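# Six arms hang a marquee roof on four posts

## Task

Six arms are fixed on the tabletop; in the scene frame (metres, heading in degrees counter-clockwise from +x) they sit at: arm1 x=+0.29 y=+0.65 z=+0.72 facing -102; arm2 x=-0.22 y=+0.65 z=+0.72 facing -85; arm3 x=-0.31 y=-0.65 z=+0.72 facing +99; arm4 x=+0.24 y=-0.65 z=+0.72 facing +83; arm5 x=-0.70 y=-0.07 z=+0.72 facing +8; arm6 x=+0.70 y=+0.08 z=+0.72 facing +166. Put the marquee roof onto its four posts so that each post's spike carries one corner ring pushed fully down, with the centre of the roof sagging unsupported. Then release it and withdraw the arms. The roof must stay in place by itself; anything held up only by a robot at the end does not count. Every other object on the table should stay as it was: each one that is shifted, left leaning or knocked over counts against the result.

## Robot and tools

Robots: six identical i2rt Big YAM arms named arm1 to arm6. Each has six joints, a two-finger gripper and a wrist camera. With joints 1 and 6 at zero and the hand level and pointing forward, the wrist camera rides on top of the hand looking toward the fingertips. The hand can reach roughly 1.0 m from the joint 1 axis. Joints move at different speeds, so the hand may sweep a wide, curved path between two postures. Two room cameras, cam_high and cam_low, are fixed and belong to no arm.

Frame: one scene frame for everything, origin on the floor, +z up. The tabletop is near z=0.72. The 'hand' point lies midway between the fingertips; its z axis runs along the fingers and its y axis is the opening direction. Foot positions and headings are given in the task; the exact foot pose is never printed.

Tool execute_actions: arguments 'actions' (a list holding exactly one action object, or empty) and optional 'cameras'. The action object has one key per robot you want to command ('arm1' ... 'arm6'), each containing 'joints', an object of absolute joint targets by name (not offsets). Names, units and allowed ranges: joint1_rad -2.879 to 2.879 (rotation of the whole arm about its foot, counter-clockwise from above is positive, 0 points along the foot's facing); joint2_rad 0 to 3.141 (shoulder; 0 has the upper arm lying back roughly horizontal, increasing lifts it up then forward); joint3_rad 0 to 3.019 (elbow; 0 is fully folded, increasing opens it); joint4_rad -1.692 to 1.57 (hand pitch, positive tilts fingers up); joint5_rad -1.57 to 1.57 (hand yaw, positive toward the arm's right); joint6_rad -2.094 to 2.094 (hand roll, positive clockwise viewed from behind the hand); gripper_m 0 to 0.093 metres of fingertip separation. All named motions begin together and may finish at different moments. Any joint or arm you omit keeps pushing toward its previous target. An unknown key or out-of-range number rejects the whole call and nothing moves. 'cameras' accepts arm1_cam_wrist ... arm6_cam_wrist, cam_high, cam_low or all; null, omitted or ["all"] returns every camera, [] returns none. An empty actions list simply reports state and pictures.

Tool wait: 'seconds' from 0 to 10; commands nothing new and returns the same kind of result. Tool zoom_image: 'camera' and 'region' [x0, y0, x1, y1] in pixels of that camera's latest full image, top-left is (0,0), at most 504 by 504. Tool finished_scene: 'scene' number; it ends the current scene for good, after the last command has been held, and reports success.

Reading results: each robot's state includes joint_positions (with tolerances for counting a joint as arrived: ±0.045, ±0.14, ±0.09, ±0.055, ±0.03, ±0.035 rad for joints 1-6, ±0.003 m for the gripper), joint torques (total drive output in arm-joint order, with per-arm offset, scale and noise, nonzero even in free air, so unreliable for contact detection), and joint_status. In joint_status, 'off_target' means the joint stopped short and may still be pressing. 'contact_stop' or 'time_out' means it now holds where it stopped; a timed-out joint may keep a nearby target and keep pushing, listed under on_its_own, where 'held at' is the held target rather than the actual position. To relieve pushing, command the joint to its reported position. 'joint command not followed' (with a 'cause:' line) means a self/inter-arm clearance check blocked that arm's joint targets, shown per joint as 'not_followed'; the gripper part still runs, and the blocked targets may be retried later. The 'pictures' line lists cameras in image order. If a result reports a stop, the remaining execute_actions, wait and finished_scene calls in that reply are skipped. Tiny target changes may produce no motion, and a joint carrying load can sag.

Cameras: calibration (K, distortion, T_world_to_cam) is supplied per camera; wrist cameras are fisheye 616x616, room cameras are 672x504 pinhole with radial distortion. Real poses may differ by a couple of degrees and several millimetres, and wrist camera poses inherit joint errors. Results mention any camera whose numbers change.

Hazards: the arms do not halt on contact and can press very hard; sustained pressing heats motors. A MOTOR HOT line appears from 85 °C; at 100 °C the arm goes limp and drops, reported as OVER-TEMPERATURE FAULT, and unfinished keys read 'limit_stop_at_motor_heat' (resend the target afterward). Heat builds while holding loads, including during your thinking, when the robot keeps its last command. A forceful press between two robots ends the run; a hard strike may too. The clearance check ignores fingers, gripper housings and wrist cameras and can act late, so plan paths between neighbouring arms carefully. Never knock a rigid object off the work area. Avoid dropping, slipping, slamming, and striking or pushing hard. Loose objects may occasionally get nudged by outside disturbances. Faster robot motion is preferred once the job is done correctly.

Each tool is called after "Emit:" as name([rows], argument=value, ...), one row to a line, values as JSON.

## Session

Emit:
execute_actions(actions=[])

Scene clock: 0.00 s.
Joint torques (N m, as the arm reports them, + toward a larger angle): no reading
Motor temperatures (°C, as the motors report them): arm1=[25 28 27 26 27 28] | arm2=[29 29 28 28 29 25] | arm3=[28 29 27 28 28 26] | arm4=[28 26 27 28 29 28] | arm5=[28 27 30 27 28 28] | arm6=[26 27 28 27 29 27]
arm1.joint_positions: joint1_rad=+0.255 joint2_rad=+0.413 joint3_rad=+0.540 joint4_rad=-1.243 joint5_rad=+0.210 joint6_rad=-0.407 gripper_m=+0.095
arm1.joint_status: not commanded
arm1.hand: x=+0.2534 y=+0.4628 z=+0.9118 quat_wxyz=(-0.036, -0.554, -0.795, +0.245) (m; scene frame)
arm2.joint_positions: joint1_rad=-0.366 joint2_rad=+0.512 joint3_rad=+0.389 joint4_rad=-1.012 joint5_rad=-0.242 joint6_rad=+0.312 gripper_m=+0.094
arm2.joint_status: not commanded
arm2.hand: x=-0.2445 y=+0.4412 z=+0.9356 quat_wxyz=(-0.237, -0.850, -0.467, +0.061) (m; scene frame)
arm3.joint_positions: joint1_rad=+0.104 joint2_rad=+0.353 joint3_rad=+0.660 joint4_rad=-1.409 joint5_rad=+0.306 joint6_rad=+0.512 gripper_m=+0.095
arm3.joint_status: not commanded
arm3.hand: x=-0.2985 y=-0.4817 z=+0.9742 quat_wxyz=(-0.221, +0.561, -0.781, -0.161) (m; scene frame)
arm4.joint_positions: joint1_rad=-0.193 joint2_rad=+0.465 joint3_rad=+0.487 joint4_rad=-1.108 joint5_rad=-0.162 joint6_rad=-0.542 gripper_m=+0.094
arm4.joint_status: not commanded
arm4.hand: x=+0.2716 y=-0.4408 z=+0.9550 quat_wxyz=(-0.188, +0.781, -0.571, -0.166) (m; scene frame)
arm5.joint_positions: joint1_rad=+0.402 joint2_rad=+0.403 joint3_rad=+0.603 joint4_rad=-1.301 joint5_rad=+0.088 joint6_rad=+0.242 gripper_m=+0.095
arm5.joint_status: not commanded
arm5.hand: x=-0.5363 y=+0.0158 z=+0.9494 quat_wxyz=(-0.234, +0.146, -0.960, -0.053) (m; scene frame)
arm6.joint_positions: joint1_rad=-0.293 joint2_rad=+0.487 joint3_rad=+0.463 joint4_rad=-1.041 joint5_rad=-0.302 joint6_rad=-0.185 gripper_m=+0.094
arm6.joint_status: not commanded
arm6.hand: x=+0.4882 y=+0.1450 z=+0.9274 quat_wxyz=(+0.047, +0.949, -0.127, -0.284) (m; scene frame)
pictures: arm1_cam_wrist, arm2_cam_wrist, arm3_cam_wrist, arm4_cam_wrist, arm5_cam_wrist, arm6_cam_wrist, cam_high, cam_low
Images, in order (width x height): arm1_cam_wrist 616x616, arm2_cam_wrist 616x616, arm3_cam_wrist 616x616, arm4_cam_wrist 616x616, arm5_cam_wrist 616x616, arm6_cam_wrist 616x616, cam_high 672x504, cam_low 672x504.

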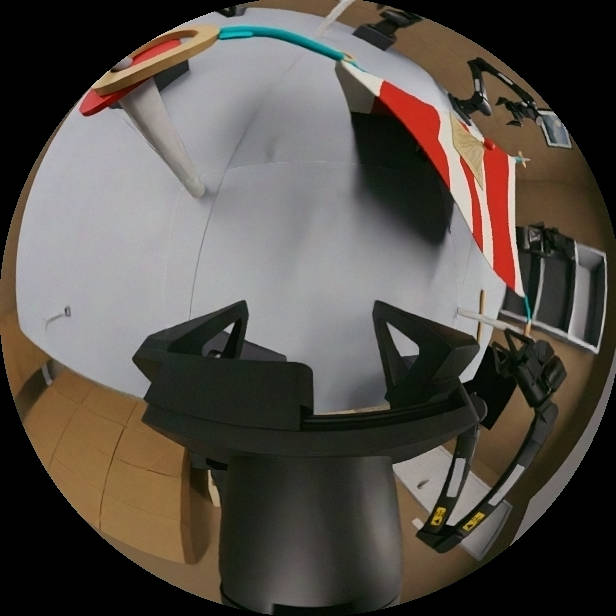

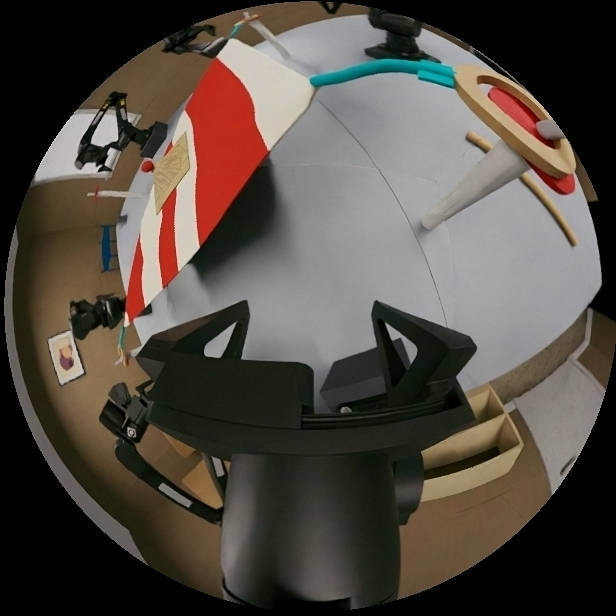

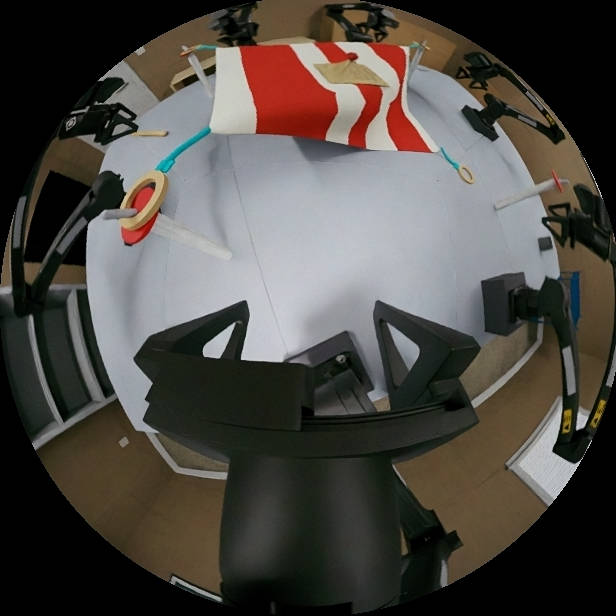

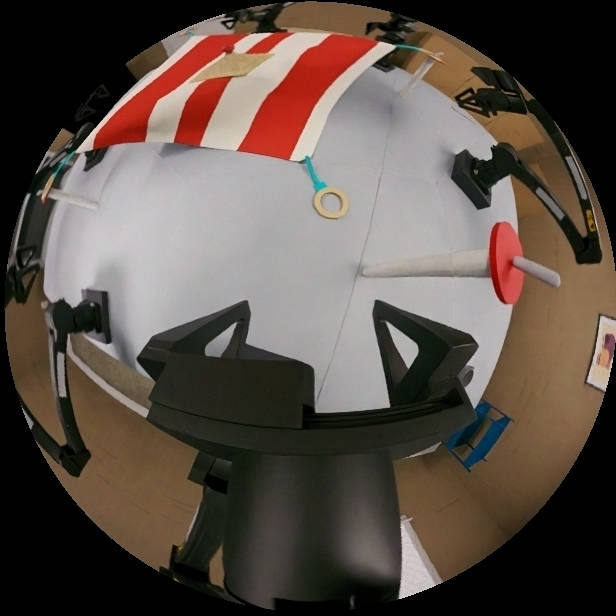

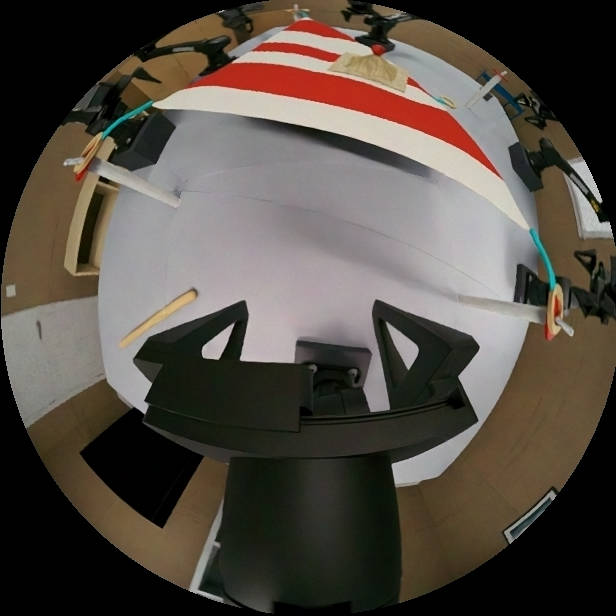

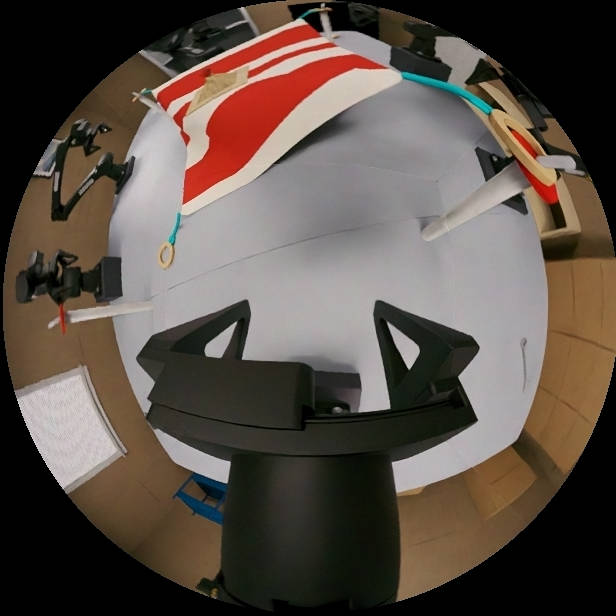

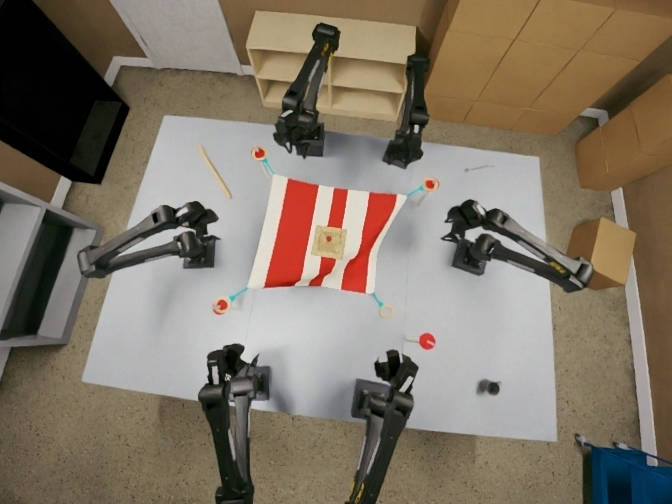

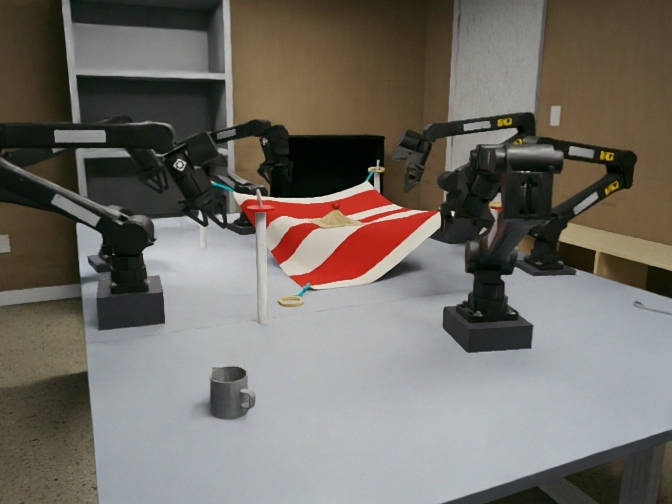

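Emit:
execute_actions([
  {"arm4":{"joints":{"joint1_rad":0.105,"joint2_rad":1.655,"joint3_rad":1.05,"joint4_rad":-0.95,"joint5_rad":0,"joint6_rad":-0.84,"gripper_m":0.06}},"arm6":{"joints":{"joint5_rad":-0.9}}},
], cameras=["arm4_cam_wrist","cam_low"])

Scene clock: 3.40 s.
Joint torques (N m, as the arm reports them, + toward a larger angle): arm1=[ 0.44  1.03 12.11  1.14  0.2   0.02] | arm2=[ 2.25  2.38 13.71  1.71 -0.21  0.03] | arm3=[0.   4.23 9.78 0.82 0.32 0.14] | arm4=[ -0.14 -11.22   9.11   0.31   0.03  -0.15] | arm5=[ 1.92  1.39 10.31  0.98 -0.02  0.03] | arm6=[-0.06  3.09 11.9   1.22 -0.78 -0.09]
Motor temperatures (°C, as the motors report them): arm1=[25 28 29 26 27 28] | arm2=[29 29 29 28 29 25] | arm3=[28 29 28 28 28 26] | arm4=[28 26 28 28 29 28] | arm5=[28 27 30 27 28 28] | arm6=[26 27 29 27 29 27]
arm1.joint_positions: joint1_rad=+0.255 joint2_rad=+0.413 joint3_rad=+0.540 joint4_rad=-1.243 joint5_rad=+0.210 joint6_rad=-0.407 gripper_m=+0.095
arm1.joint_status: not commanded
arm1.hand: x=+0.2534 y=+0.4628 z=+0.9118 quat_wxyz=(-0.036, -0.554, -0.795, +0.245) (m; scene frame)
arm2.joint_positions: joint1_rad=-0.366 joint2_rad=+0.512 joint3_rad=+0.389 joint4_rad=-1.012 joint5_rad=-0.242 joint6_rad=+0.312 gripper_m=+0.094
arm2.joint_status: not commanded
arm2.hand: x=-0.2445 y=+0.4412 z=+0.9356 quat_wxyz=(-0.237, -0.850, -0.467, +0.061) (m; scene frame)
arm3.joint_positions: joint1_rad=+0.104 joint2_rad=+0.353 joint3_rad=+0.660 joint4_rad=-1.409 joint5_rad=+0.306 joint6_rad=+0.512 gripper_m=+0.095
arm3.joint_status: not commanded
arm3.hand: x=-0.2985 y=-0.4817 z=+0.9742 quat_wxyz=(-0.221, +0.561, -0.781, -0.161) (m; scene frame)
arm4.joint_positions: joint1_rad=+0.105 joint2_rad=+1.665 joint3_rad=+1.023 joint4_rad=-0.954 joint5_rad=-0.003 joint6_rad=-0.827 gripper_m=+0.060
arm4.joint_status: all done
arm4.hand: x=+0.2287 y=-0.2254 z=+0.8276 quat_wxyz=(+0.016, +0.936, -0.350, -0.002) (m; scene frame)
arm5.joint_positions: joint1_rad=+0.402 joint2_rad=+0.403 joint3_rad=+0.603 joint4_rad=-1.301 joint5_rad=+0.088 joint6_rad=+0.242 gripper_m=+0.095
arm5.joint_status: not commanded
arm5.hand: x=-0.5363 y=+0.0158 z=+0.9494 quat_wxyz=(-0.234, +0.146, -0.960, -0.053) (m; scene frame)
arm6.joint_positions: joint1_rad=-0.293 joint2_rad=+0.487 joint3_rad=+0.463 joint4_rad=-1.041 joint5_rad=-0.896 joint6_rad=-0.185 gripper_m=+0.094
arm6.joint_status: all done
arm6.hand: x=+0.4699 y=+0.0592 z=+0.9766 quat_wxyz=(+0.311, +0.879, -0.042, -0.359) (m; scene frame)
pictures: arm4_cam_wrist, cam_low
camera_calibration (this result's frames):
arm4_cam_wrist: T_world_to_cam=[[0.651181, 0.758034, -0.0367154, 0.0534477], [0.627413, -0.510492, 0.588006, -0.742675], [0.426986, -0.405934, -0.808023, 0.597885], [0, 0, 0, 1]] pos_world=[0.175871, -0.176943, 0.921765]
Images, in order (width x height): arm4_cam_wrist 616x616, cam_low 672x504.

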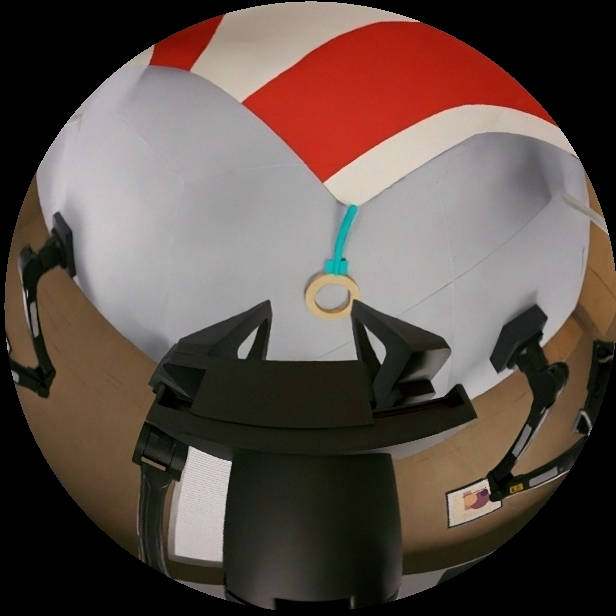

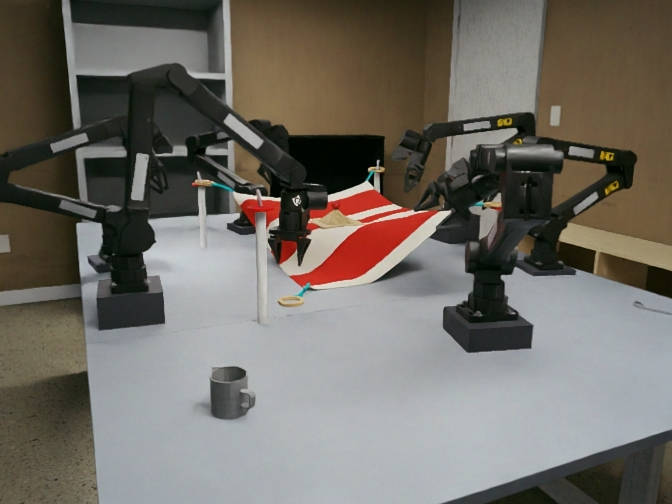

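Emit:
execute_actions([
  {"arm4":{"joints":{"joint1_rad":0.047,"joint2_rad":1.815,"joint3_rad":0.99,"joint4_rad":-0.74}}},
], cameras=["arm4_cam_wrist","cam_low"])

Scene clock: 5.50 s.
Joint torques (N m, as the arm reports them, + toward a larger angle): arm1=[ 0.34  0.5  12.23  1.14  0.19  0.  ] | arm2=[ 2.3   2.39 13.71  1.74 -0.19  0.03] | arm3=[0.   4.24 9.79 0.83 0.32 0.14] | arm4=[  0.2  -12.98   5.92   0.77  -0.01  -0.17] | arm5=[ 2.07  1.35 10.33  0.99 -0.02  0.03] | arm6=[ 0.06  2.93 11.94  1.27 -0.81 -0.09]
Motor temperatures (°C, as the motors report them): arm1=[25 28 29 26 27 28] | arm2=[29 29 29 28 29 25] | arm3=[28 29 29 28 28 26] | arm4=[28 26 28 28 29 28] | arm5=[28 27 31 27 28 28] | arm6=[26 27 29 27 29 27]
arm1.joint_positions: joint1_rad=+0.255 joint2_rad=+0.413 joint3_rad=+0.540 joint4_rad=-1.243 joint5_rad=+0.210 joint6_rad=-0.407 gripper_m=+0.095
arm1.joint_status: not commanded
arm1.hand: x=+0.2534 y=+0.4628 z=+0.9118 quat_wxyz=(-0.036, -0.554, -0.795, +0.245) (m; scene frame)
arm2.joint_positions: joint1_rad=-0.366 joint2_rad=+0.512 joint3_rad=+0.389 joint4_rad=-1.012 joint5_rad=-0.242 joint6_rad=+0.312 gripper_m=+0.094
arm2.joint_status: not commanded
arm2.hand: x=-0.2445 y=+0.4412 z=+0.9356 quat_wxyz=(-0.237, -0.850, -0.467, +0.061) (m; scene frame)
arm3.joint_positions: joint1_rad=+0.104 joint2_rad=+0.353 joint3_rad=+0.660 joint4_rad=-1.409 joint5_rad=+0.306 joint6_rad=+0.512 gripper_m=+0.095
arm3.joint_status: not commanded
arm3.hand: x=-0.2985 y=-0.4817 z=+0.9742 quat_wxyz=(-0.221, +0.561, -0.781, -0.161) (m; scene frame)
arm4.joint_positions: joint1_rad=+0.042 joint2_rad=+1.830 joint3_rad=+0.989 joint4_rad=-0.755 joint5_rad=-0.002 joint6_rad=-0.827 gripper_m=+0.060
arm4.joint_status: all done
arm4.hand: x=+0.2546 y=-0.2174 z=+0.7493 quat_wxyz=(+0.016, +0.925, -0.379, -0.002) (m; scene frame)
arm5.joint_positions: joint1_rad=+0.402 joint2_rad=+0.403 joint3_rad=+0.603 joint4_rad=-1.301 joint5_rad=+0.088 joint6_rad=+0.242 gripper_m=+0.095
arm5.joint_status: not commanded
arm5.hand: x=-0.5363 y=+0.0158 z=+0.9494 quat_wxyz=(-0.234, +0.146, -0.960, -0.053) (m; scene frame)
arm6.joint_positions: joint1_rad=-0.293 joint2_rad=+0.487 joint3_rad=+0.463 joint4_rad=-1.041 joint5_rad=-0.896 joint6_rad=-0.185 gripper_m=+0.094
arm6.joint_status: not commanded
arm6.hand: x=+0.4699 y=+0.0592 z=+0.9766 quat_wxyz=(+0.311, +0.879, -0.042, -0.359) (m; scene frame)
pictures: arm4_cam_wrist, cam_low
camera_calibration (this result's frames):
arm4_cam_wrist: T_world_to_cam=[[0.697041, 0.716092, -0.0366827, 0.00679916], [0.593957, -0.547982, 0.589008, -0.709247], [0.401683, -0.432351, -0.807294, 0.526925], [0, 0, 0, 1]] pos_world=[0.204866, -0.165707, 0.843385]
Images, in order (width x height): arm4_cam_wrist 616x616, cam_low 672x504.

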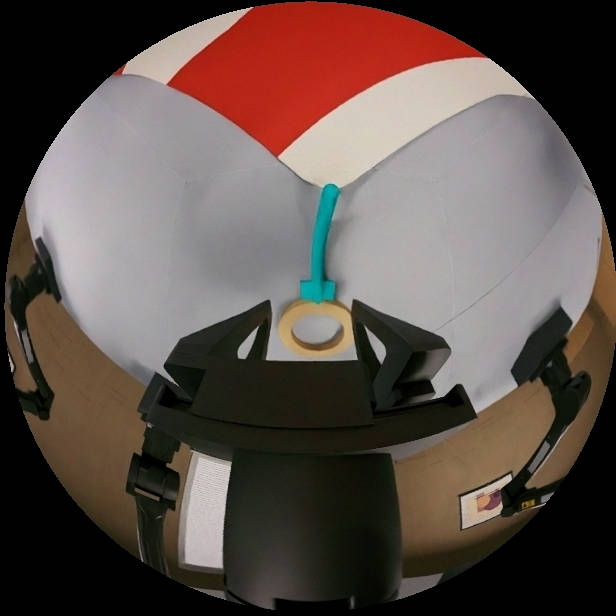

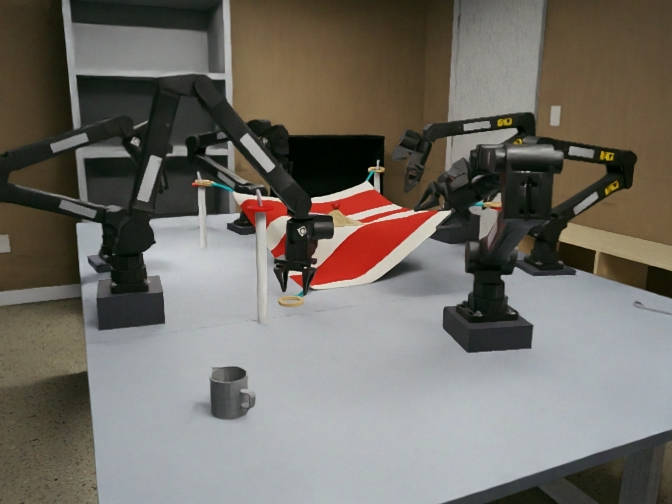

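Emit:
execute_actions([
  {"arm4":{"joints":{"joint2_rad":1.875,"joint4_rad":-0.67}}},
], cameras=["arm4_cam_wrist","cam_low"])

Scene clock: 6.87 s.
Joint torques (N m, as the arm reports them, + toward a larger angle): arm1=[-0.04  0.94 12.09  1.25  0.22 -0.01] | arm2=[ 2.39  2.49 13.74  1.74 -0.21  0.03] | arm3=[0.   4.2  9.79 0.81 0.32 0.14] | arm4=[  0.14 -11.52   5.74   0.74  -0.02  -0.15] | arm5=[ 1.95  1.4  10.34  0.98 -0.03  0.02] | arm6=[-0.28  3.   11.92  1.19 -0.81 -0.09]
Motor temperatures (°C, as the motors report them): arm1=[25 28 29 26 27 28] | arm2=[29 29 30 28 29 25] | arm3=[28 29 29 29 28 26] | arm4=[28 26 28 28 29 28] | arm5=[28 27 31 27 28 28] | arm6=[26 27 30 27 29 27]
arm1.joint_positions: joint1_rad=+0.255 joint2_rad=+0.413 joint3_rad=+0.540 joint4_rad=-1.243 joint5_rad=+0.210 joint6_rad=-0.407 gripper_m=+0.095
arm1.joint_status: not commanded
arm1.hand: x=+0.2534 y=+0.4628 z=+0.9118 quat_wxyz=(-0.036, -0.554, -0.795, +0.245) (m; scene frame)
arm2.joint_positions: joint1_rad=-0.366 joint2_rad=+0.512 joint3_rad=+0.389 joint4_rad=-1.012 joint5_rad=-0.242 joint6_rad=+0.312 gripper_m=+0.094
arm2.joint_status: not commanded
arm2.hand: x=-0.2445 y=+0.4412 z=+0.9356 quat_wxyz=(-0.237, -0.850, -0.467, +0.061) (m; scene frame)
arm3.joint_positions: joint1_rad=+0.104 joint2_rad=+0.353 joint3_rad=+0.660 joint4_rad=-1.409 joint5_rad=+0.306 joint6_rad=+0.512 gripper_m=+0.095
arm3.joint_status: not commanded
arm3.hand: x=-0.2985 y=-0.4817 z=+0.9742 quat_wxyz=(-0.221, +0.561, -0.781, -0.161) (m; scene frame)
arm4.joint_positions: joint1_rad=+0.043 joint2_rad=+1.864 joint3_rad=+0.989 joint4_rad=-0.682 joint5_rad=-0.001 joint6_rad=-0.828 gripper_m=+0.060
arm4.joint_status: all done
arm4.hand: x=+0.2547 y=-0.2058 z=+0.7354 quat_wxyz=(-0.003, +0.925, -0.379, -0.008) (m; scene frame)
arm5.joint_positions: joint1_rad=+0.402 joint2_rad=+0.403 joint3_rad=+0.603 joint4_rad=-1.301 joint5_rad=+0.088 joint6_rad=+0.242 gripper_m=+0.095
arm5.joint_status: not commanded
arm5.hand: x=-0.5363 y=+0.0158 z=+0.9494 quat_wxyz=(-0.234, +0.146, -0.960, -0.053) (m; scene frame)
arm6.joint_positions: joint1_rad=-0.293 joint2_rad=+0.487 joint3_rad=+0.463 joint4_rad=-1.041 joint5_rad=-0.896 joint6_rad=-0.185 gripper_m=+0.094
arm6.joint_status: not commanded
arm6.hand: x=+0.4699 y=+0.0592 z=+0.9766 quat_wxyz=(+0.311, +0.879, -0.042, -0.359) (m; scene frame)
pictures: arm4_cam_wrist, cam_low
camera_calibration (this result's frames):
arm4_cam_wrist: T_world_to_cam=[[0.696082, 0.71793, -0.00677071, -0.0234059], [0.59351, -0.570091, 0.568104, -0.683727], [0.403999, -0.399465, -0.822929, 0.538316], [0, 0, 0, 1]] pos_world=[0.204612, -0.157944, 0.831265]
Images, in order (width x height): arm4_cam_wrist 616x616, cam_low 672x504.

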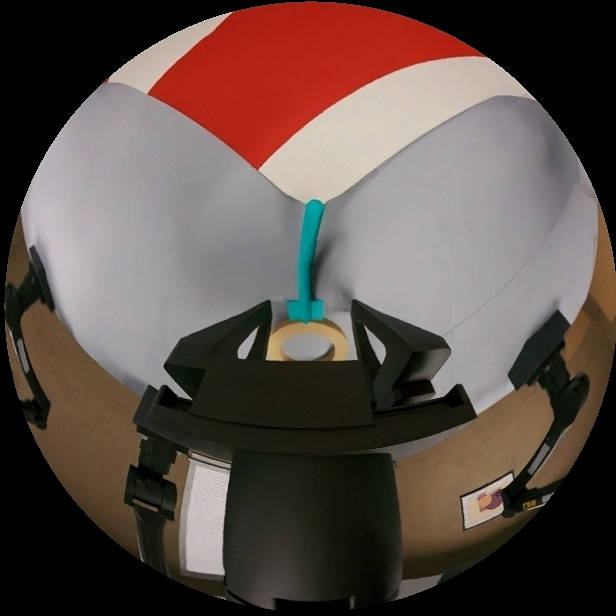

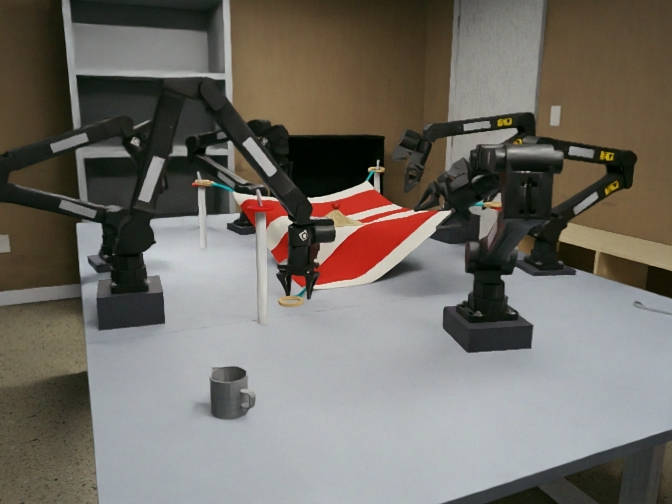

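This view matches the successful grasp in scene 1, so I'm closing the gripper.

Emit:
execute_actions([
  {"arm4":{"joints":{"gripper_m":0}}},
], cameras=["arm4_cam_wrist"])

Scene clock: 8.23 s.
Joint torques (N m, as the arm reports them, + toward a larger angle): arm1=[-0.23  0.54 12.18  1.21  0.24  0.02] | arm2=[ 2.32  2.35 13.7   1.72 -0.2   0.03] | arm3=[-0.02  4.22  9.79  0.83  0.32  0.14] | arm4=[  0.16 -11.59   5.73   0.75  -0.04  -0.15] | arm5=[ 1.99  1.28 10.32  0.97 -0.03  0.02] | arm6=[ 0.04  3.2  11.98  1.22 -0.82 -0.1 ]
Motor temperatures (°C, as the motors report them): arm1=[25 28 30 26 27 28] | arm2=[29 29 30 28 29 25] | arm3=[28 29 29 29 28 26] | arm4=[28 27 28 28 29 28] | arm5=[28 27 32 27 28 28] | arm6=[26 27 30 27 29 27]
arm1.joint_positions: joint1_rad=+0.255 joint2_rad=+0.413 joint3_rad=+0.540 joint4_rad=-1.243 joint5_rad=+0.210 joint6_rad=-0.407 gripper_m=+0.095
arm1.joint_status: not commanded
arm1.hand: x=+0.2534 y=+0.4628 z=+0.9118 quat_wxyz=(-0.036, -0.554, -0.795, +0.245) (m; scene frame)
arm2.joint_positions: joint1_rad=-0.366 joint2_rad=+0.512 joint3_rad=+0.389 joint4_rad=-1.012 joint5_rad=-0.242 joint6_rad=+0.312 gripper_m=+0.094
arm2.joint_status: not commanded
arm2.hand: x=-0.2445 y=+0.4412 z=+0.9356 quat_wxyz=(-0.237, -0.850, -0.467, +0.061) (m; scene frame)
arm3.joint_positions: joint1_rad=+0.104 joint2_rad=+0.353 joint3_rad=+0.660 joint4_rad=-1.409 joint5_rad=+0.306 joint6_rad=+0.512 gripper_m=+0.095
arm3.joint_status: not commanded
arm3.hand: x=-0.2985 y=-0.4817 z=+0.9742 quat_wxyz=(-0.221, +0.561, -0.781, -0.161) (m; scene frame)
arm4.joint_positions: joint1_rad=+0.043 joint2_rad=+1.864 joint3_rad=+0.989 joint4_rad=-0.682 joint5_rad=-0.001 joint6_rad=-0.828 gripper_m=+0.022
arm4.joint_status: gripper_m off_target (ended at +0.022, target +0.000)
arm4.hand: x=+0.2547 y=-0.2058 z=+0.7354 quat_wxyz=(-0.003, +0.925, -0.379, -0.008) (m; scene frame)
arm5.joint_positions: joint1_rad=+0.402 joint2_rad=+0.403 joint3_rad=+0.603 joint4_rad=-1.301 joint5_rad=+0.088 joint6_rad=+0.242 gripper_m=+0.095
arm5.joint_status: not commanded
arm5.hand: x=-0.5363 y=+0.0158 z=+0.9494 quat_wxyz=(-0.234, +0.146, -0.960, -0.053) (m; scene frame)
arm6.joint_positions: joint1_rad=-0.293 joint2_rad=+0.487 joint3_rad=+0.463 joint4_rad=-1.041 joint5_rad=-0.896 joint6_rad=-0.185 gripper_m=+0.094
arm6.joint_status: not commanded
arm6.hand: x=+0.4699 y=+0.0592 z=+0.9766 quat_wxyz=(+0.311, +0.879, -0.042, -0.359) (m; scene frame)
pictures: arm4_cam_wrist
camera_calibration (this result's frames):
arm4_cam_wrist: T_world_to_cam=[[0.696082, 0.71793, -0.00677071, -0.0234059], [0.59351, -0.570091, 0.568104, -0.683727], [0.403999, -0.399465, -0.822929, 0.538316], [0, 0, 0, 1]] pos_world=[0.204612, -0.157944, 0.831265]
Images, in order (width x height): arm4_cam_wrist 616x616.

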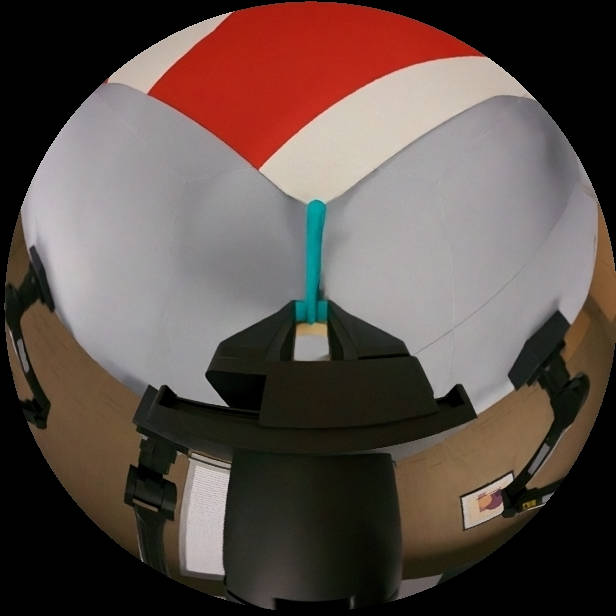

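Emit:
execute_actions([
  {"arm4":{"joints":{"joint1_rad":0.07,"joint2_rad":1.21,"joint3_rad":1.27,"joint4_rad":-1.62}}},
], cameras=["cam_low"])

Scene clock: 11.13 s.
Joint torques (N m, as the arm reports them, + toward a larger angle): arm1=[-0.22  0.43 12.16  1.35  0.24 -0.05] | arm2=[ 2.39  2.24 13.71  1.76 -0.2   0.02] | arm3=[-0.02  4.23  9.79  0.83  0.32  0.14] | arm4=[ 0.02 -7.67 10.3  -0.31 -0.04 -0.15] | arm5=[ 1.9   1.31 10.33  1.   -0.03  0.01] | arm6=[ 0.04  2.88 12.04  1.27 -0.77 -0.08]
Motor temperatures (°C, as the motors report them): arm1=[25 28 30 26 27 28] | arm2=[29 29 31 28 29 25] | arm3=[28 29 30 29 28 26] | arm4=[28 27 28 28 29 28] | arm5=[28 27 32 27 28 28] | arm6=[26 27 31 27 29 27]
arm1.joint_positions: joint1_rad=+0.255 joint2_rad=+0.413 joint3_rad=+0.540 joint4_rad=-1.243 joint5_rad=+0.210 joint6_rad=-0.407 gripper_m=+0.095
arm1.joint_status: not commanded
arm1.hand: x=+0.2534 y=+0.4628 z=+0.9118 quat_wxyz=(-0.036, -0.554, -0.795, +0.245) (m; scene frame)
arm2.joint_positions: joint1_rad=-0.366 joint2_rad=+0.512 joint3_rad=+0.389 joint4_rad=-1.012 joint5_rad=-0.242 joint6_rad=+0.312 gripper_m=+0.094
arm2.joint_status: not commanded
arm2.hand: x=-0.2445 y=+0.4412 z=+0.9356 quat_wxyz=(-0.237, -0.850, -0.467, +0.061) (m; scene frame)
arm3.joint_positions: joint1_rad=+0.104 joint2_rad=+0.353 joint3_rad=+0.660 joint4_rad=-1.409 joint5_rad=+0.306 joint6_rad=+0.512 gripper_m=+0.095
arm3.joint_status: not commanded
arm3.hand: x=-0.2985 y=-0.4817 z=+0.9742 quat_wxyz=(-0.221, +0.561, -0.781, -0.161) (m; scene frame)
arm4.joint_positions: joint1_rad=+0.067 joint2_rad=+1.219 joint3_rad=+1.253 joint4_rad=-1.603 joint5_rad=-0.001 joint6_rad=-0.828 gripper_m=+0.022
arm4.joint_status: all done
arm4.hand: x=+0.2475 y=-0.3119 z=+1.0779 quat_wxyz=(+0.003, +0.930, -0.368, -0.006) (m; scene frame)
arm5.joint_positions: joint1_rad=+0.402 joint2_rad=+0.403 joint3_rad=+0.603 joint4_rad=-1.301 joint5_rad=+0.088 joint6_rad=+0.242 gripper_m=+0.095
arm5.joint_status: not commanded
arm5.hand: x=-0.5363 y=+0.0158 z=+0.9494 quat_wxyz=(-0.234, +0.146, -0.960, -0.053) (m; scene frame)
arm6.joint_positions: joint1_rad=-0.293 joint2_rad=+0.487 joint3_rad=+0.463 joint4_rad=-1.041 joint5_rad=-0.896 joint6_rad=-0.185 gripper_m=+0.094
arm6.joint_status: not commanded
arm6.hand: x=+0.4699 y=+0.0592 z=+0.9766 quat_wxyz=(+0.311, +0.879, -0.042, -0.359) (m; scene frame)
pictures: cam_low
Images, in order (width x height): cam_low 672x504.

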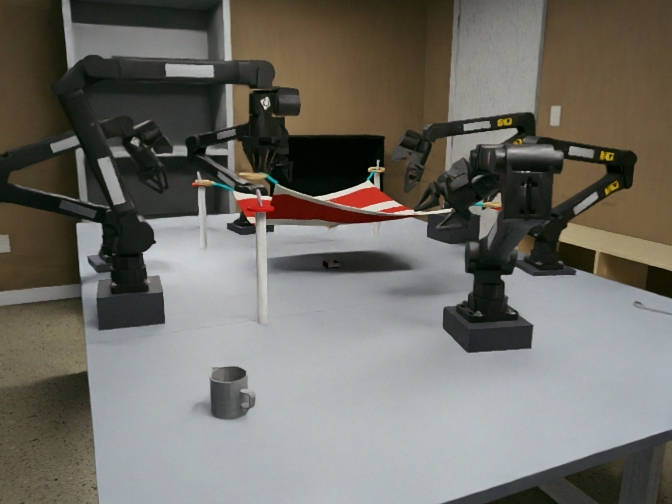

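Emit:
execute_actions([
  {"arm4":{"joints":{"joint1_rad":-0.31,"joint6_rad":-1.19}}},
], cameras=["cam_low","arm4_cam_wrist","arm6_cam_wrist"])

Emit:
zoom_image(camera="cam_low", region=[210,130,330,230])

Scene clock: 13.23 s.
Joint torques (N m, as the arm reports them, + toward a larger angle): arm1=[ 0.1   0.25 12.13  1.3   0.19 -0.03] | arm2=[ 2.39  2.44 13.74  1.73 -0.21  0.03] | arm3=[-0.02  4.26  9.78  0.82  0.32  0.14] | arm4=[-0.65 -7.73 10.18 -0.34  0.39 -0.16] | arm5=[ 2.01  1.31 10.35  0.97 -0.03  0.02] | arm6=[-0.04  3.05 11.94  1.17 -0.81 -0.08]
Motor temperatures (°C, as the motors report them): arm1=[25 28 30 26 27 28] | arm2=[29 29 31 28 29 25] | arm3=[28 29 30 29 28 26] | arm4=[28 27 29 28 29 28] | arm5=[28 27 32 27 28 28] | arm6=[26 27 31 27 29 27]
arm1.joint_positions: joint1_rad=+0.255 joint2_rad=+0.413 joint3_rad=+0.540 joint4_rad=-1.243 joint5_rad=+0.210 joint6_rad=-0.407 gripper_m=+0.095
arm1.joint_status: not commanded
arm1.hand: x=+0.2534 y=+0.4628 z=+0.9118 quat_wxyz=(-0.036, -0.554, -0.795, +0.245) (m; scene frame)
arm2.joint_positions: joint1_rad=-0.366 joint2_rad=+0.512 joint3_rad=+0.389 joint4_rad=-1.012 joint5_rad=-0.242 joint6_rad=+0.312 gripper_m=+0.094
arm2.joint_status: not commanded
arm2.hand: x=-0.2445 y=+0.4412 z=+0.9356 quat_wxyz=(-0.237, -0.850, -0.467, +0.061) (m; scene frame)
arm3.joint_positions: joint1_rad=+0.104 joint2_rad=+0.353 joint3_rad=+0.660 joint4_rad=-1.409 joint5_rad=+0.306 joint6_rad=+0.512 gripper_m=+0.095
arm3.joint_status: not commanded
arm3.hand: x=-0.2985 y=-0.4817 z=+0.9742 quat_wxyz=(-0.221, +0.561, -0.781, -0.161) (m; scene frame)
arm4.joint_positions: joint1_rad=-0.302 joint2_rad=+1.219 joint3_rad=+1.253 joint4_rad=-1.603 joint5_rad=-0.012 joint6_rad=-1.177 gripper_m=+0.022
arm4.joint_status: all done
arm4.hand: x=+0.3671 y=-0.3352 z=+1.0764 quat_wxyz=(+0.003, +0.926, -0.377, -0.012) (m; scene frame)
arm5.joint_positions: joint1_rad=+0.402 joint2_rad=+0.403 joint3_rad=+0.603 joint4_rad=-1.301 joint5_rad=+0.088 joint6_rad=+0.242 gripper_m=+0.095
arm5.joint_status: not commanded
arm5.hand: x=-0.5363 y=+0.0158 z=+0.9494 quat_wxyz=(-0.234, +0.146, -0.960, -0.053) (m; scene frame)
arm6.joint_positions: joint1_rad=-0.293 joint2_rad=+0.487 joint3_rad=+0.463 joint4_rad=-1.041 joint5_rad=-0.896 joint6_rad=-0.185 gripper_m=+0.094
arm6.joint_status: not commanded
arm6.hand: x=+0.4699 y=+0.0592 z=+0.9766 quat_wxyz=(+0.311, +0.879, -0.042, -0.359) (m; scene frame)
pictures: arm4_cam_wrist, arm6_cam_wrist, cam_low
camera_calibration (this result's frames):
arm4_cam_wrist: T_world_to_cam=[[0.693376, 0.720319, -0.0192597, 0.0088419], [0.601139, -0.563503, 0.566654, -1.01702], [0.397319, -0.404482, -0.823731, 0.723483], [0, 0, 0, 1]] pos_world=[0.317787, -0.286827, 1.17242]
arm6_cam_wrist: T_world_to_cam=[[-0.160144, 0.800686, -0.577284, 0.590369], [0.981265, 0.0656746, -0.181122, -0.280754], [-0.107109, -0.595474, -0.796202, 0.985915], [0, 0, 0, 1]] pos_world=[0.475639, 0.132825, 1.07495]
Images, in order (width x height): arm4_cam_wrist 616x616, arm6_cam_wrist 616x616, cam_low 672x504.

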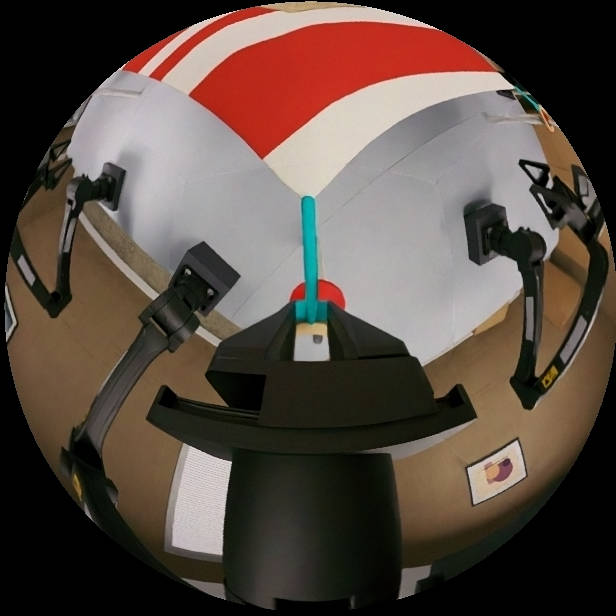

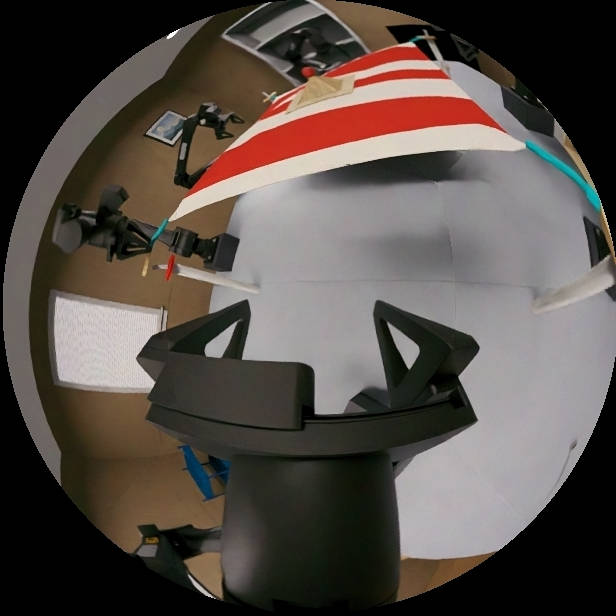

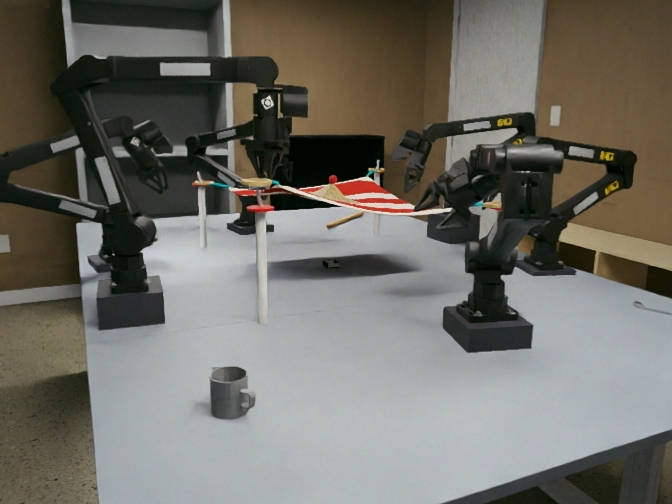

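Region (210, 130, 330, 230) of cam_low's 672x504 image, scaled by 4.200, with more detail than that image has.

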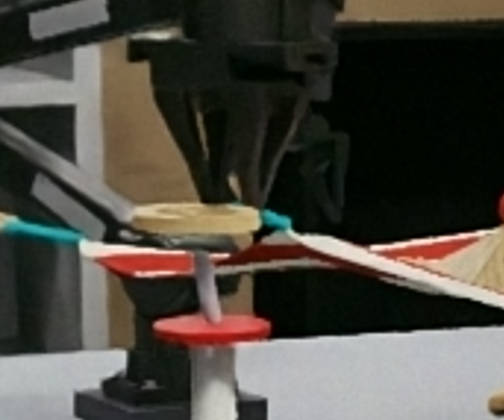

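Emit:
execute_actions([
  {"arm4":{"joints":{"joint1_rad":-0.33,"joint3_rad":1.165,"joint4_rad":-1.51}}},
], cameras=["cam_low","arm4_cam_wrist"])

Emit:
zoom_image(camera="cam_low", region=[210,130,330,230])

Scene clock: 15.37 s.
Joint torques (N m, as the arm reports them, + toward a larger angle): arm1=[ 0.38  0.72 12.09  1.45  0.24 -0.04] | arm2=[ 2.35  2.49 13.7   1.74 -0.21  0.02] | arm3=[-0.01  4.23  9.78  0.82  0.32  0.14] | arm4=[-1.8  -7.51  8.86  0.52  0.38 -0.16] | arm5=[ 1.92  1.37 10.3   0.97 -0.03  0.03] | arm6=[ 0.1   3.27 12.05  1.25 -0.81 -0.09]
Motor temperatures (°C, as the motors report them): arm1=[25 28 31 26 27 28] | arm2=[29 29 31 28 29 25] | arm3=[28 29 30 29 28 26] | arm4=[28 27 29 28 29 28] | arm5=[28 27 33 27 28 28] | arm6=[26 27 31 27 29 27]
arm1.joint_positions: joint1_rad=+0.255 joint2_rad=+0.413 joint3_rad=+0.540 joint4_rad=-1.243 joint5_rad=+0.210 joint6_rad=-0.407 gripper_m=+0.095
arm1.joint_status: not commanded
arm1.hand: x=+0.2534 y=+0.4628 z=+0.9118 quat_wxyz=(-0.036, -0.554, -0.795, +0.245) (m; scene frame)
arm2.joint_positions: joint1_rad=-0.366 joint2_rad=+0.512 joint3_rad=+0.389 joint4_rad=-1.012 joint5_rad=-0.242 joint6_rad=+0.312 gripper_m=+0.094
arm2.joint_status: not commanded
arm2.hand: x=-0.2445 y=+0.4412 z=+0.9356 quat_wxyz=(-0.237, -0.850, -0.467, +0.061) (m; scene frame)
arm3.joint_positions: joint1_rad=+0.104 joint2_rad=+0.353 joint3_rad=+0.660 joint4_rad=-1.409 joint5_rad=+0.306 joint6_rad=+0.512 gripper_m=+0.095
arm3.joint_status: not commanded
arm3.hand: x=-0.2985 y=-0.4817 z=+0.9742 quat_wxyz=(-0.221, +0.561, -0.781, -0.161) (m; scene frame)
arm4.joint_positions: joint1_rad=-0.306 joint2_rad=+1.218 joint3_rad=+1.167 joint4_rad=-1.517 joint5_rad=-0.012 joint6_rad=-1.177 gripper_m=+0.022
arm4.joint_status: all done
arm4.hand: x=+0.3677 y=-0.3364 z=+1.0437 quat_wxyz=(+0.003, +0.925, -0.379, -0.012) (m; scene frame)
arm5.joint_positions: joint1_rad=+0.402 joint2_rad=+0.403 joint3_rad=+0.603 joint4_rad=-1.301 joint5_rad=+0.088 joint6_rad=+0.242 gripper_m=+0.095
arm5.joint_status: not commanded
arm5.hand: x=-0.5363 y=+0.0158 z=+0.9494 quat_wxyz=(-0.234, +0.146, -0.960, -0.053) (m; scene frame)
arm6.joint_positions: joint1_rad=-0.293 joint2_rad=+0.487 joint3_rad=+0.463 joint4_rad=-1.041 joint5_rad=-0.896 joint6_rad=-0.185 gripper_m=+0.094
arm6.joint_status: not commanded
arm6.hand: x=+0.4699 y=+0.0592 z=+0.9766 quat_wxyz=(+0.311, +0.879, -0.042, -0.359) (m; scene frame)
pictures: arm4_cam_wrist, cam_low
camera_calibration (this result's frames):
arm4_cam_wrist: T_world_to_cam=[[0.696124, 0.717672, -0.0189297, 0.00636846], [0.598894, -0.565969, 0.566573, -0.99947], [0.3959, -0.405742, -0.823794, 0.695955], [0, 0, 0, 1]] pos_world=[0.318615, -0.287861, 1.13972]
Images, in order (width x height): arm4_cam_wrist 616x616, cam_low 672x504.

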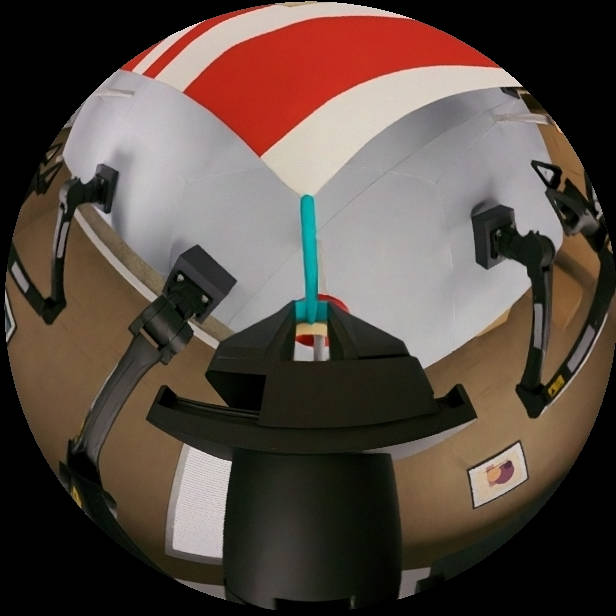

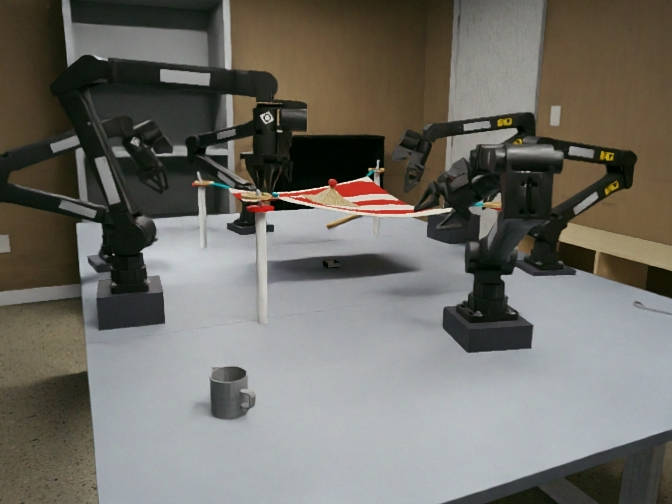

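Region (210, 130, 330, 230) of cam_low's 672x504 image, scaled by 4.200, with more detail than that image has.

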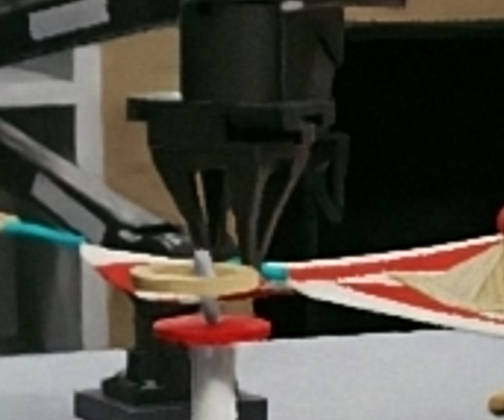

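Emit:
execute_actions([
  {"arm4":{"joints":{"joint1_rad":-0.27,"joint2_rad":1.255,"joint3_rad":1.135,"joint4_rad":-1.445}}},
], cameras=["cam_low"])

Emit:
zoom_image(camera="cam_low", region=[210,130,330,230])

Emit:
execute_actions([
  {"arm4":{"joints":{"gripper_m":0.05}},"arm6":{"joints":{"joint5_rad":-0.3}}},
], cameras=["cam_low"])

Emit:
zoom_image(camera="cam_low", region=[210,130,330,230])

Scene clock: 17.17 s.
Joint torques (N m, as the arm reports them, + toward a larger angle): arm1=[ 0.5   1.06 12.16  1.22  0.22 -0.02] | arm2=[ 2.39  2.35 13.74  1.76 -0.2   0.02] | arm3=[0.01 4.19 9.79 0.82 0.32 0.14] | arm4=[-0.96 -8.8   8.43  0.54  0.36 -0.16] | arm5=[ 1.94  1.33 10.3   1.   -0.03  0.03] | arm6=[ 0.22  2.95 12.01  1.23 -0.79 -0.08]
Motor temperatures (°C, as the motors report them): arm1=[25 28 31 26 27 28] | arm2=[29 29 32 28 29 25] | arm3=[28 29 31 29 28 26] | arm4=[28 27 29 28 29 28] | arm5=[28 27 33 27 28 28] | arm6=[26 27 32 27 29 27]
arm1.joint_positions: joint1_rad=+0.255 joint2_rad=+0.413 joint3_rad=+0.540 joint4_rad=-1.243 joint5_rad=+0.210 joint6_rad=-0.407 gripper_m=+0.095
arm1.joint_status: not commanded
arm1.hand: x=+0.2534 y=+0.4628 z=+0.9118 quat_wxyz=(-0.036, -0.554, -0.795, +0.245) (m; scene frame)
arm2.joint_positions: joint1_rad=-0.366 joint2_rad=+0.512 joint3_rad=+0.389 joint4_rad=-1.012 joint5_rad=-0.242 joint6_rad=+0.312 gripper_m=+0.094
arm2.joint_status: not commanded
arm2.hand: x=-0.2445 y=+0.4412 z=+0.9356 quat_wxyz=(-0.237, -0.850, -0.467, +0.061) (m; scene frame)
arm3.joint_positions: joint1_rad=+0.104 joint2_rad=+0.353 joint3_rad=+0.660 joint4_rad=-1.409 joint5_rad=+0.306 joint6_rad=+0.512 gripper_m=+0.095
arm3.joint_status: not commanded
arm3.hand: x=-0.2985 y=-0.4817 z=+0.9742 quat_wxyz=(-0.221, +0.561, -0.781, -0.161) (m; scene frame)
arm4.joint_positions: joint1_rad=-0.259 joint2_rad=+1.263 joint3_rad=+1.142 joint4_rad=-1.453 joint5_rad=-0.011 joint6_rad=-1.177 gripper_m=+0.022
arm4.joint_status: all done
arm4.hand: x=+0.3572 y=-0.3183 z=+1.0200 quat_wxyz=(+0.005, +0.934, -0.357, -0.011) (m; scene frame)
arm5.joint_positions: joint1_rad=+0.402 joint2_rad=+0.403 joint3_rad=+0.603 joint4_rad=-1.301 joint5_rad=+0.088 joint6_rad=+0.242 gripper_m=+0.095
arm5.joint_status: not commanded
arm5.hand: x=-0.5363 y=+0.0158 z=+0.9494 quat_wxyz=(-0.234, +0.146, -0.960, -0.053) (m; scene frame)
arm6.joint_positions: joint1_rad=-0.293 joint2_rad=+0.487 joint3_rad=+0.463 joint4_rad=-1.041 joint5_rad=-0.896 joint6_rad=-0.185 gripper_m=+0.094
arm6.joint_status: not commanded
arm6.hand: x=+0.4699 y=+0.0592 z=+0.9766 quat_wxyz=(+0.311, +0.879, -0.042, -0.359) (m; scene frame)
pictures: cam_low
Images, in order (width x height): cam_low 672x504.

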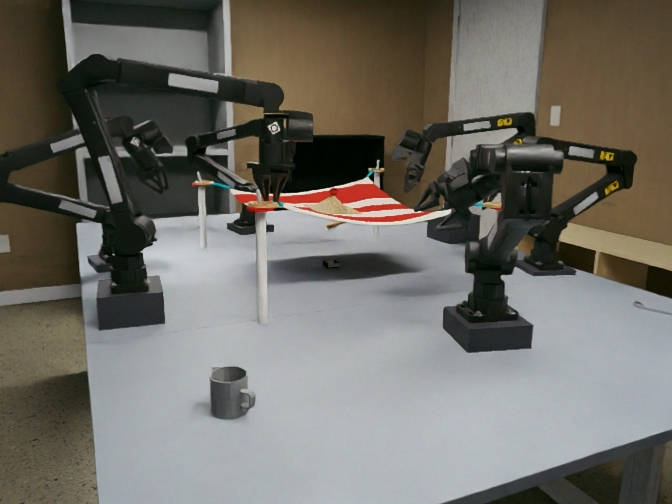

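Region (210, 130, 330, 230) of cam_low's 672x504 image, scaled by 4.200, with more detail than that image has.

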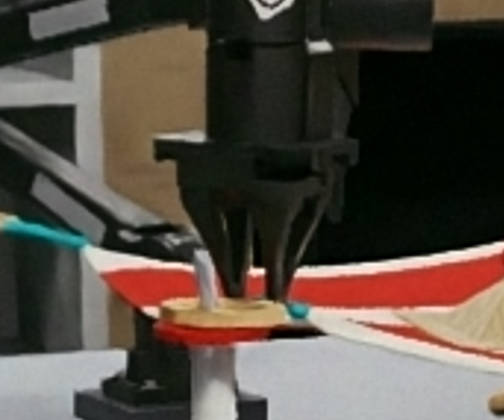

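Scene clock: 18.37 s.
Joint torques (N m, as the arm reports them, + toward a larger angle): arm1=[-0.09  0.98 12.15  1.35  0.19  0.  ] | arm2=[ 2.31  2.52 13.72  1.73 -0.21  0.03] | arm3=[-0.01  4.21  9.78  0.83  0.32  0.14] | arm4=[-0.73 -8.11  8.27  0.54  0.02 -0.16] | arm5=[ 2.    1.34 10.3   0.96 -0.03  0.02] | arm6=[-0.08  2.88 12.03  1.39 -0.04 -0.04]
Motor temperatures (°C, as the motors report them): arm1=[25 28 31 26 27 28] | arm2=[29 29 32 28 29 25] | arm3=[28 29 31 29 28 26] | arm4=[28 27 29 28 29 28] | arm5=[28 27 33 27 28 28] | arm6=[26 27 32 27 29 27]
arm1.joint_positions: joint1_rad=+0.255 joint2_rad=+0.413 joint3_rad=+0.540 joint4_rad=-1.243 joint5_rad=+0.210 joint6_rad=-0.407 gripper_m=+0.095
arm1.joint_status: not commanded
arm1.hand: x=+0.2534 y=+0.4628 z=+0.9118 quat_wxyz=(-0.036, -0.554, -0.795, +0.245) (m; scene frame)
arm2.joint_positions: joint1_rad=-0.366 joint2_rad=+0.512 joint3_rad=+0.389 joint4_rad=-1.012 joint5_rad=-0.242 joint6_rad=+0.312 gripper_m=+0.094
arm2.joint_status: not commanded
arm2.hand: x=-0.2445 y=+0.4412 z=+0.9356 quat_wxyz=(-0.237, -0.850, -0.467, +0.061) (m; scene frame)
arm3.joint_positions: joint1_rad=+0.104 joint2_rad=+0.353 joint3_rad=+0.660 joint4_rad=-1.409 joint5_rad=+0.306 joint6_rad=+0.512 gripper_m=+0.095
arm3.joint_status: not commanded
arm3.hand: x=-0.2985 y=-0.4817 z=+0.9742 quat_wxyz=(-0.221, +0.561, -0.781, -0.161) (m; scene frame)
arm4.joint_positions: joint1_rad=-0.262 joint2_rad=+1.263 joint3_rad=+1.142 joint4_rad=-1.453 joint5_rad=-0.003 joint6_rad=-1.178 gripper_m=+0.050
arm4.joint_status: all done
arm4.hand: x=+0.3594 y=-0.3191 z=+1.0200 quat_wxyz=(+0.005, +0.934, -0.358, -0.007) (m; scene frame)
arm5.joint_positions: joint1_rad=+0.402 joint2_rad=+0.403 joint3_rad=+0.603 joint4_rad=-1.301 joint5_rad=+0.088 joint6_rad=+0.242 gripper_m=+0.095
arm5.joint_status: not commanded
arm5.hand: x=-0.5363 y=+0.0158 z=+0.9494 quat_wxyz=(-0.234, +0.146, -0.960, -0.053) (m; scene frame)
arm6.joint_positions: joint1_rad=-0.293 joint2_rad=+0.487 joint3_rad=+0.463 joint4_rad=-1.041 joint5_rad=-0.304 joint6_rad=-0.185 gripper_m=+0.094
arm6.joint_status: all done
arm6.hand: x=+0.4881 y=+0.1448 z=+0.9275 quat_wxyz=(+0.048, +0.949, -0.127, -0.284) (m; scene frame)
pictures: cam_low
Images, in order (width x height): cam_low 672x504.

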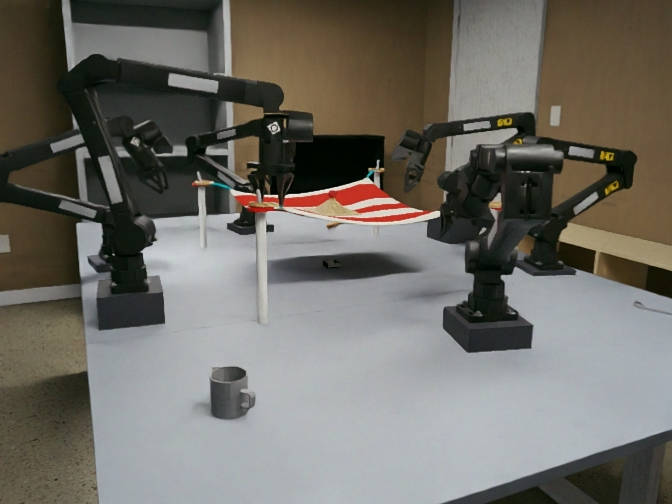

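Region (210, 130, 330, 230) of cam_low's 672x504 image, scaled by 4.200, with more detail than that image has.

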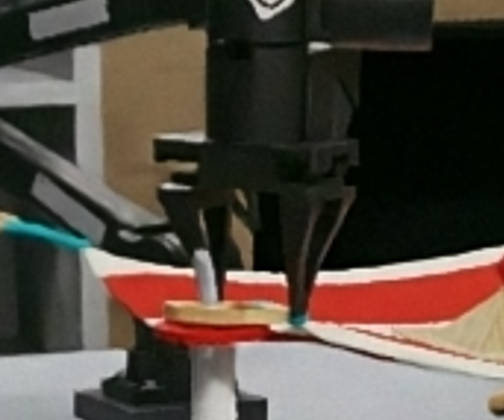

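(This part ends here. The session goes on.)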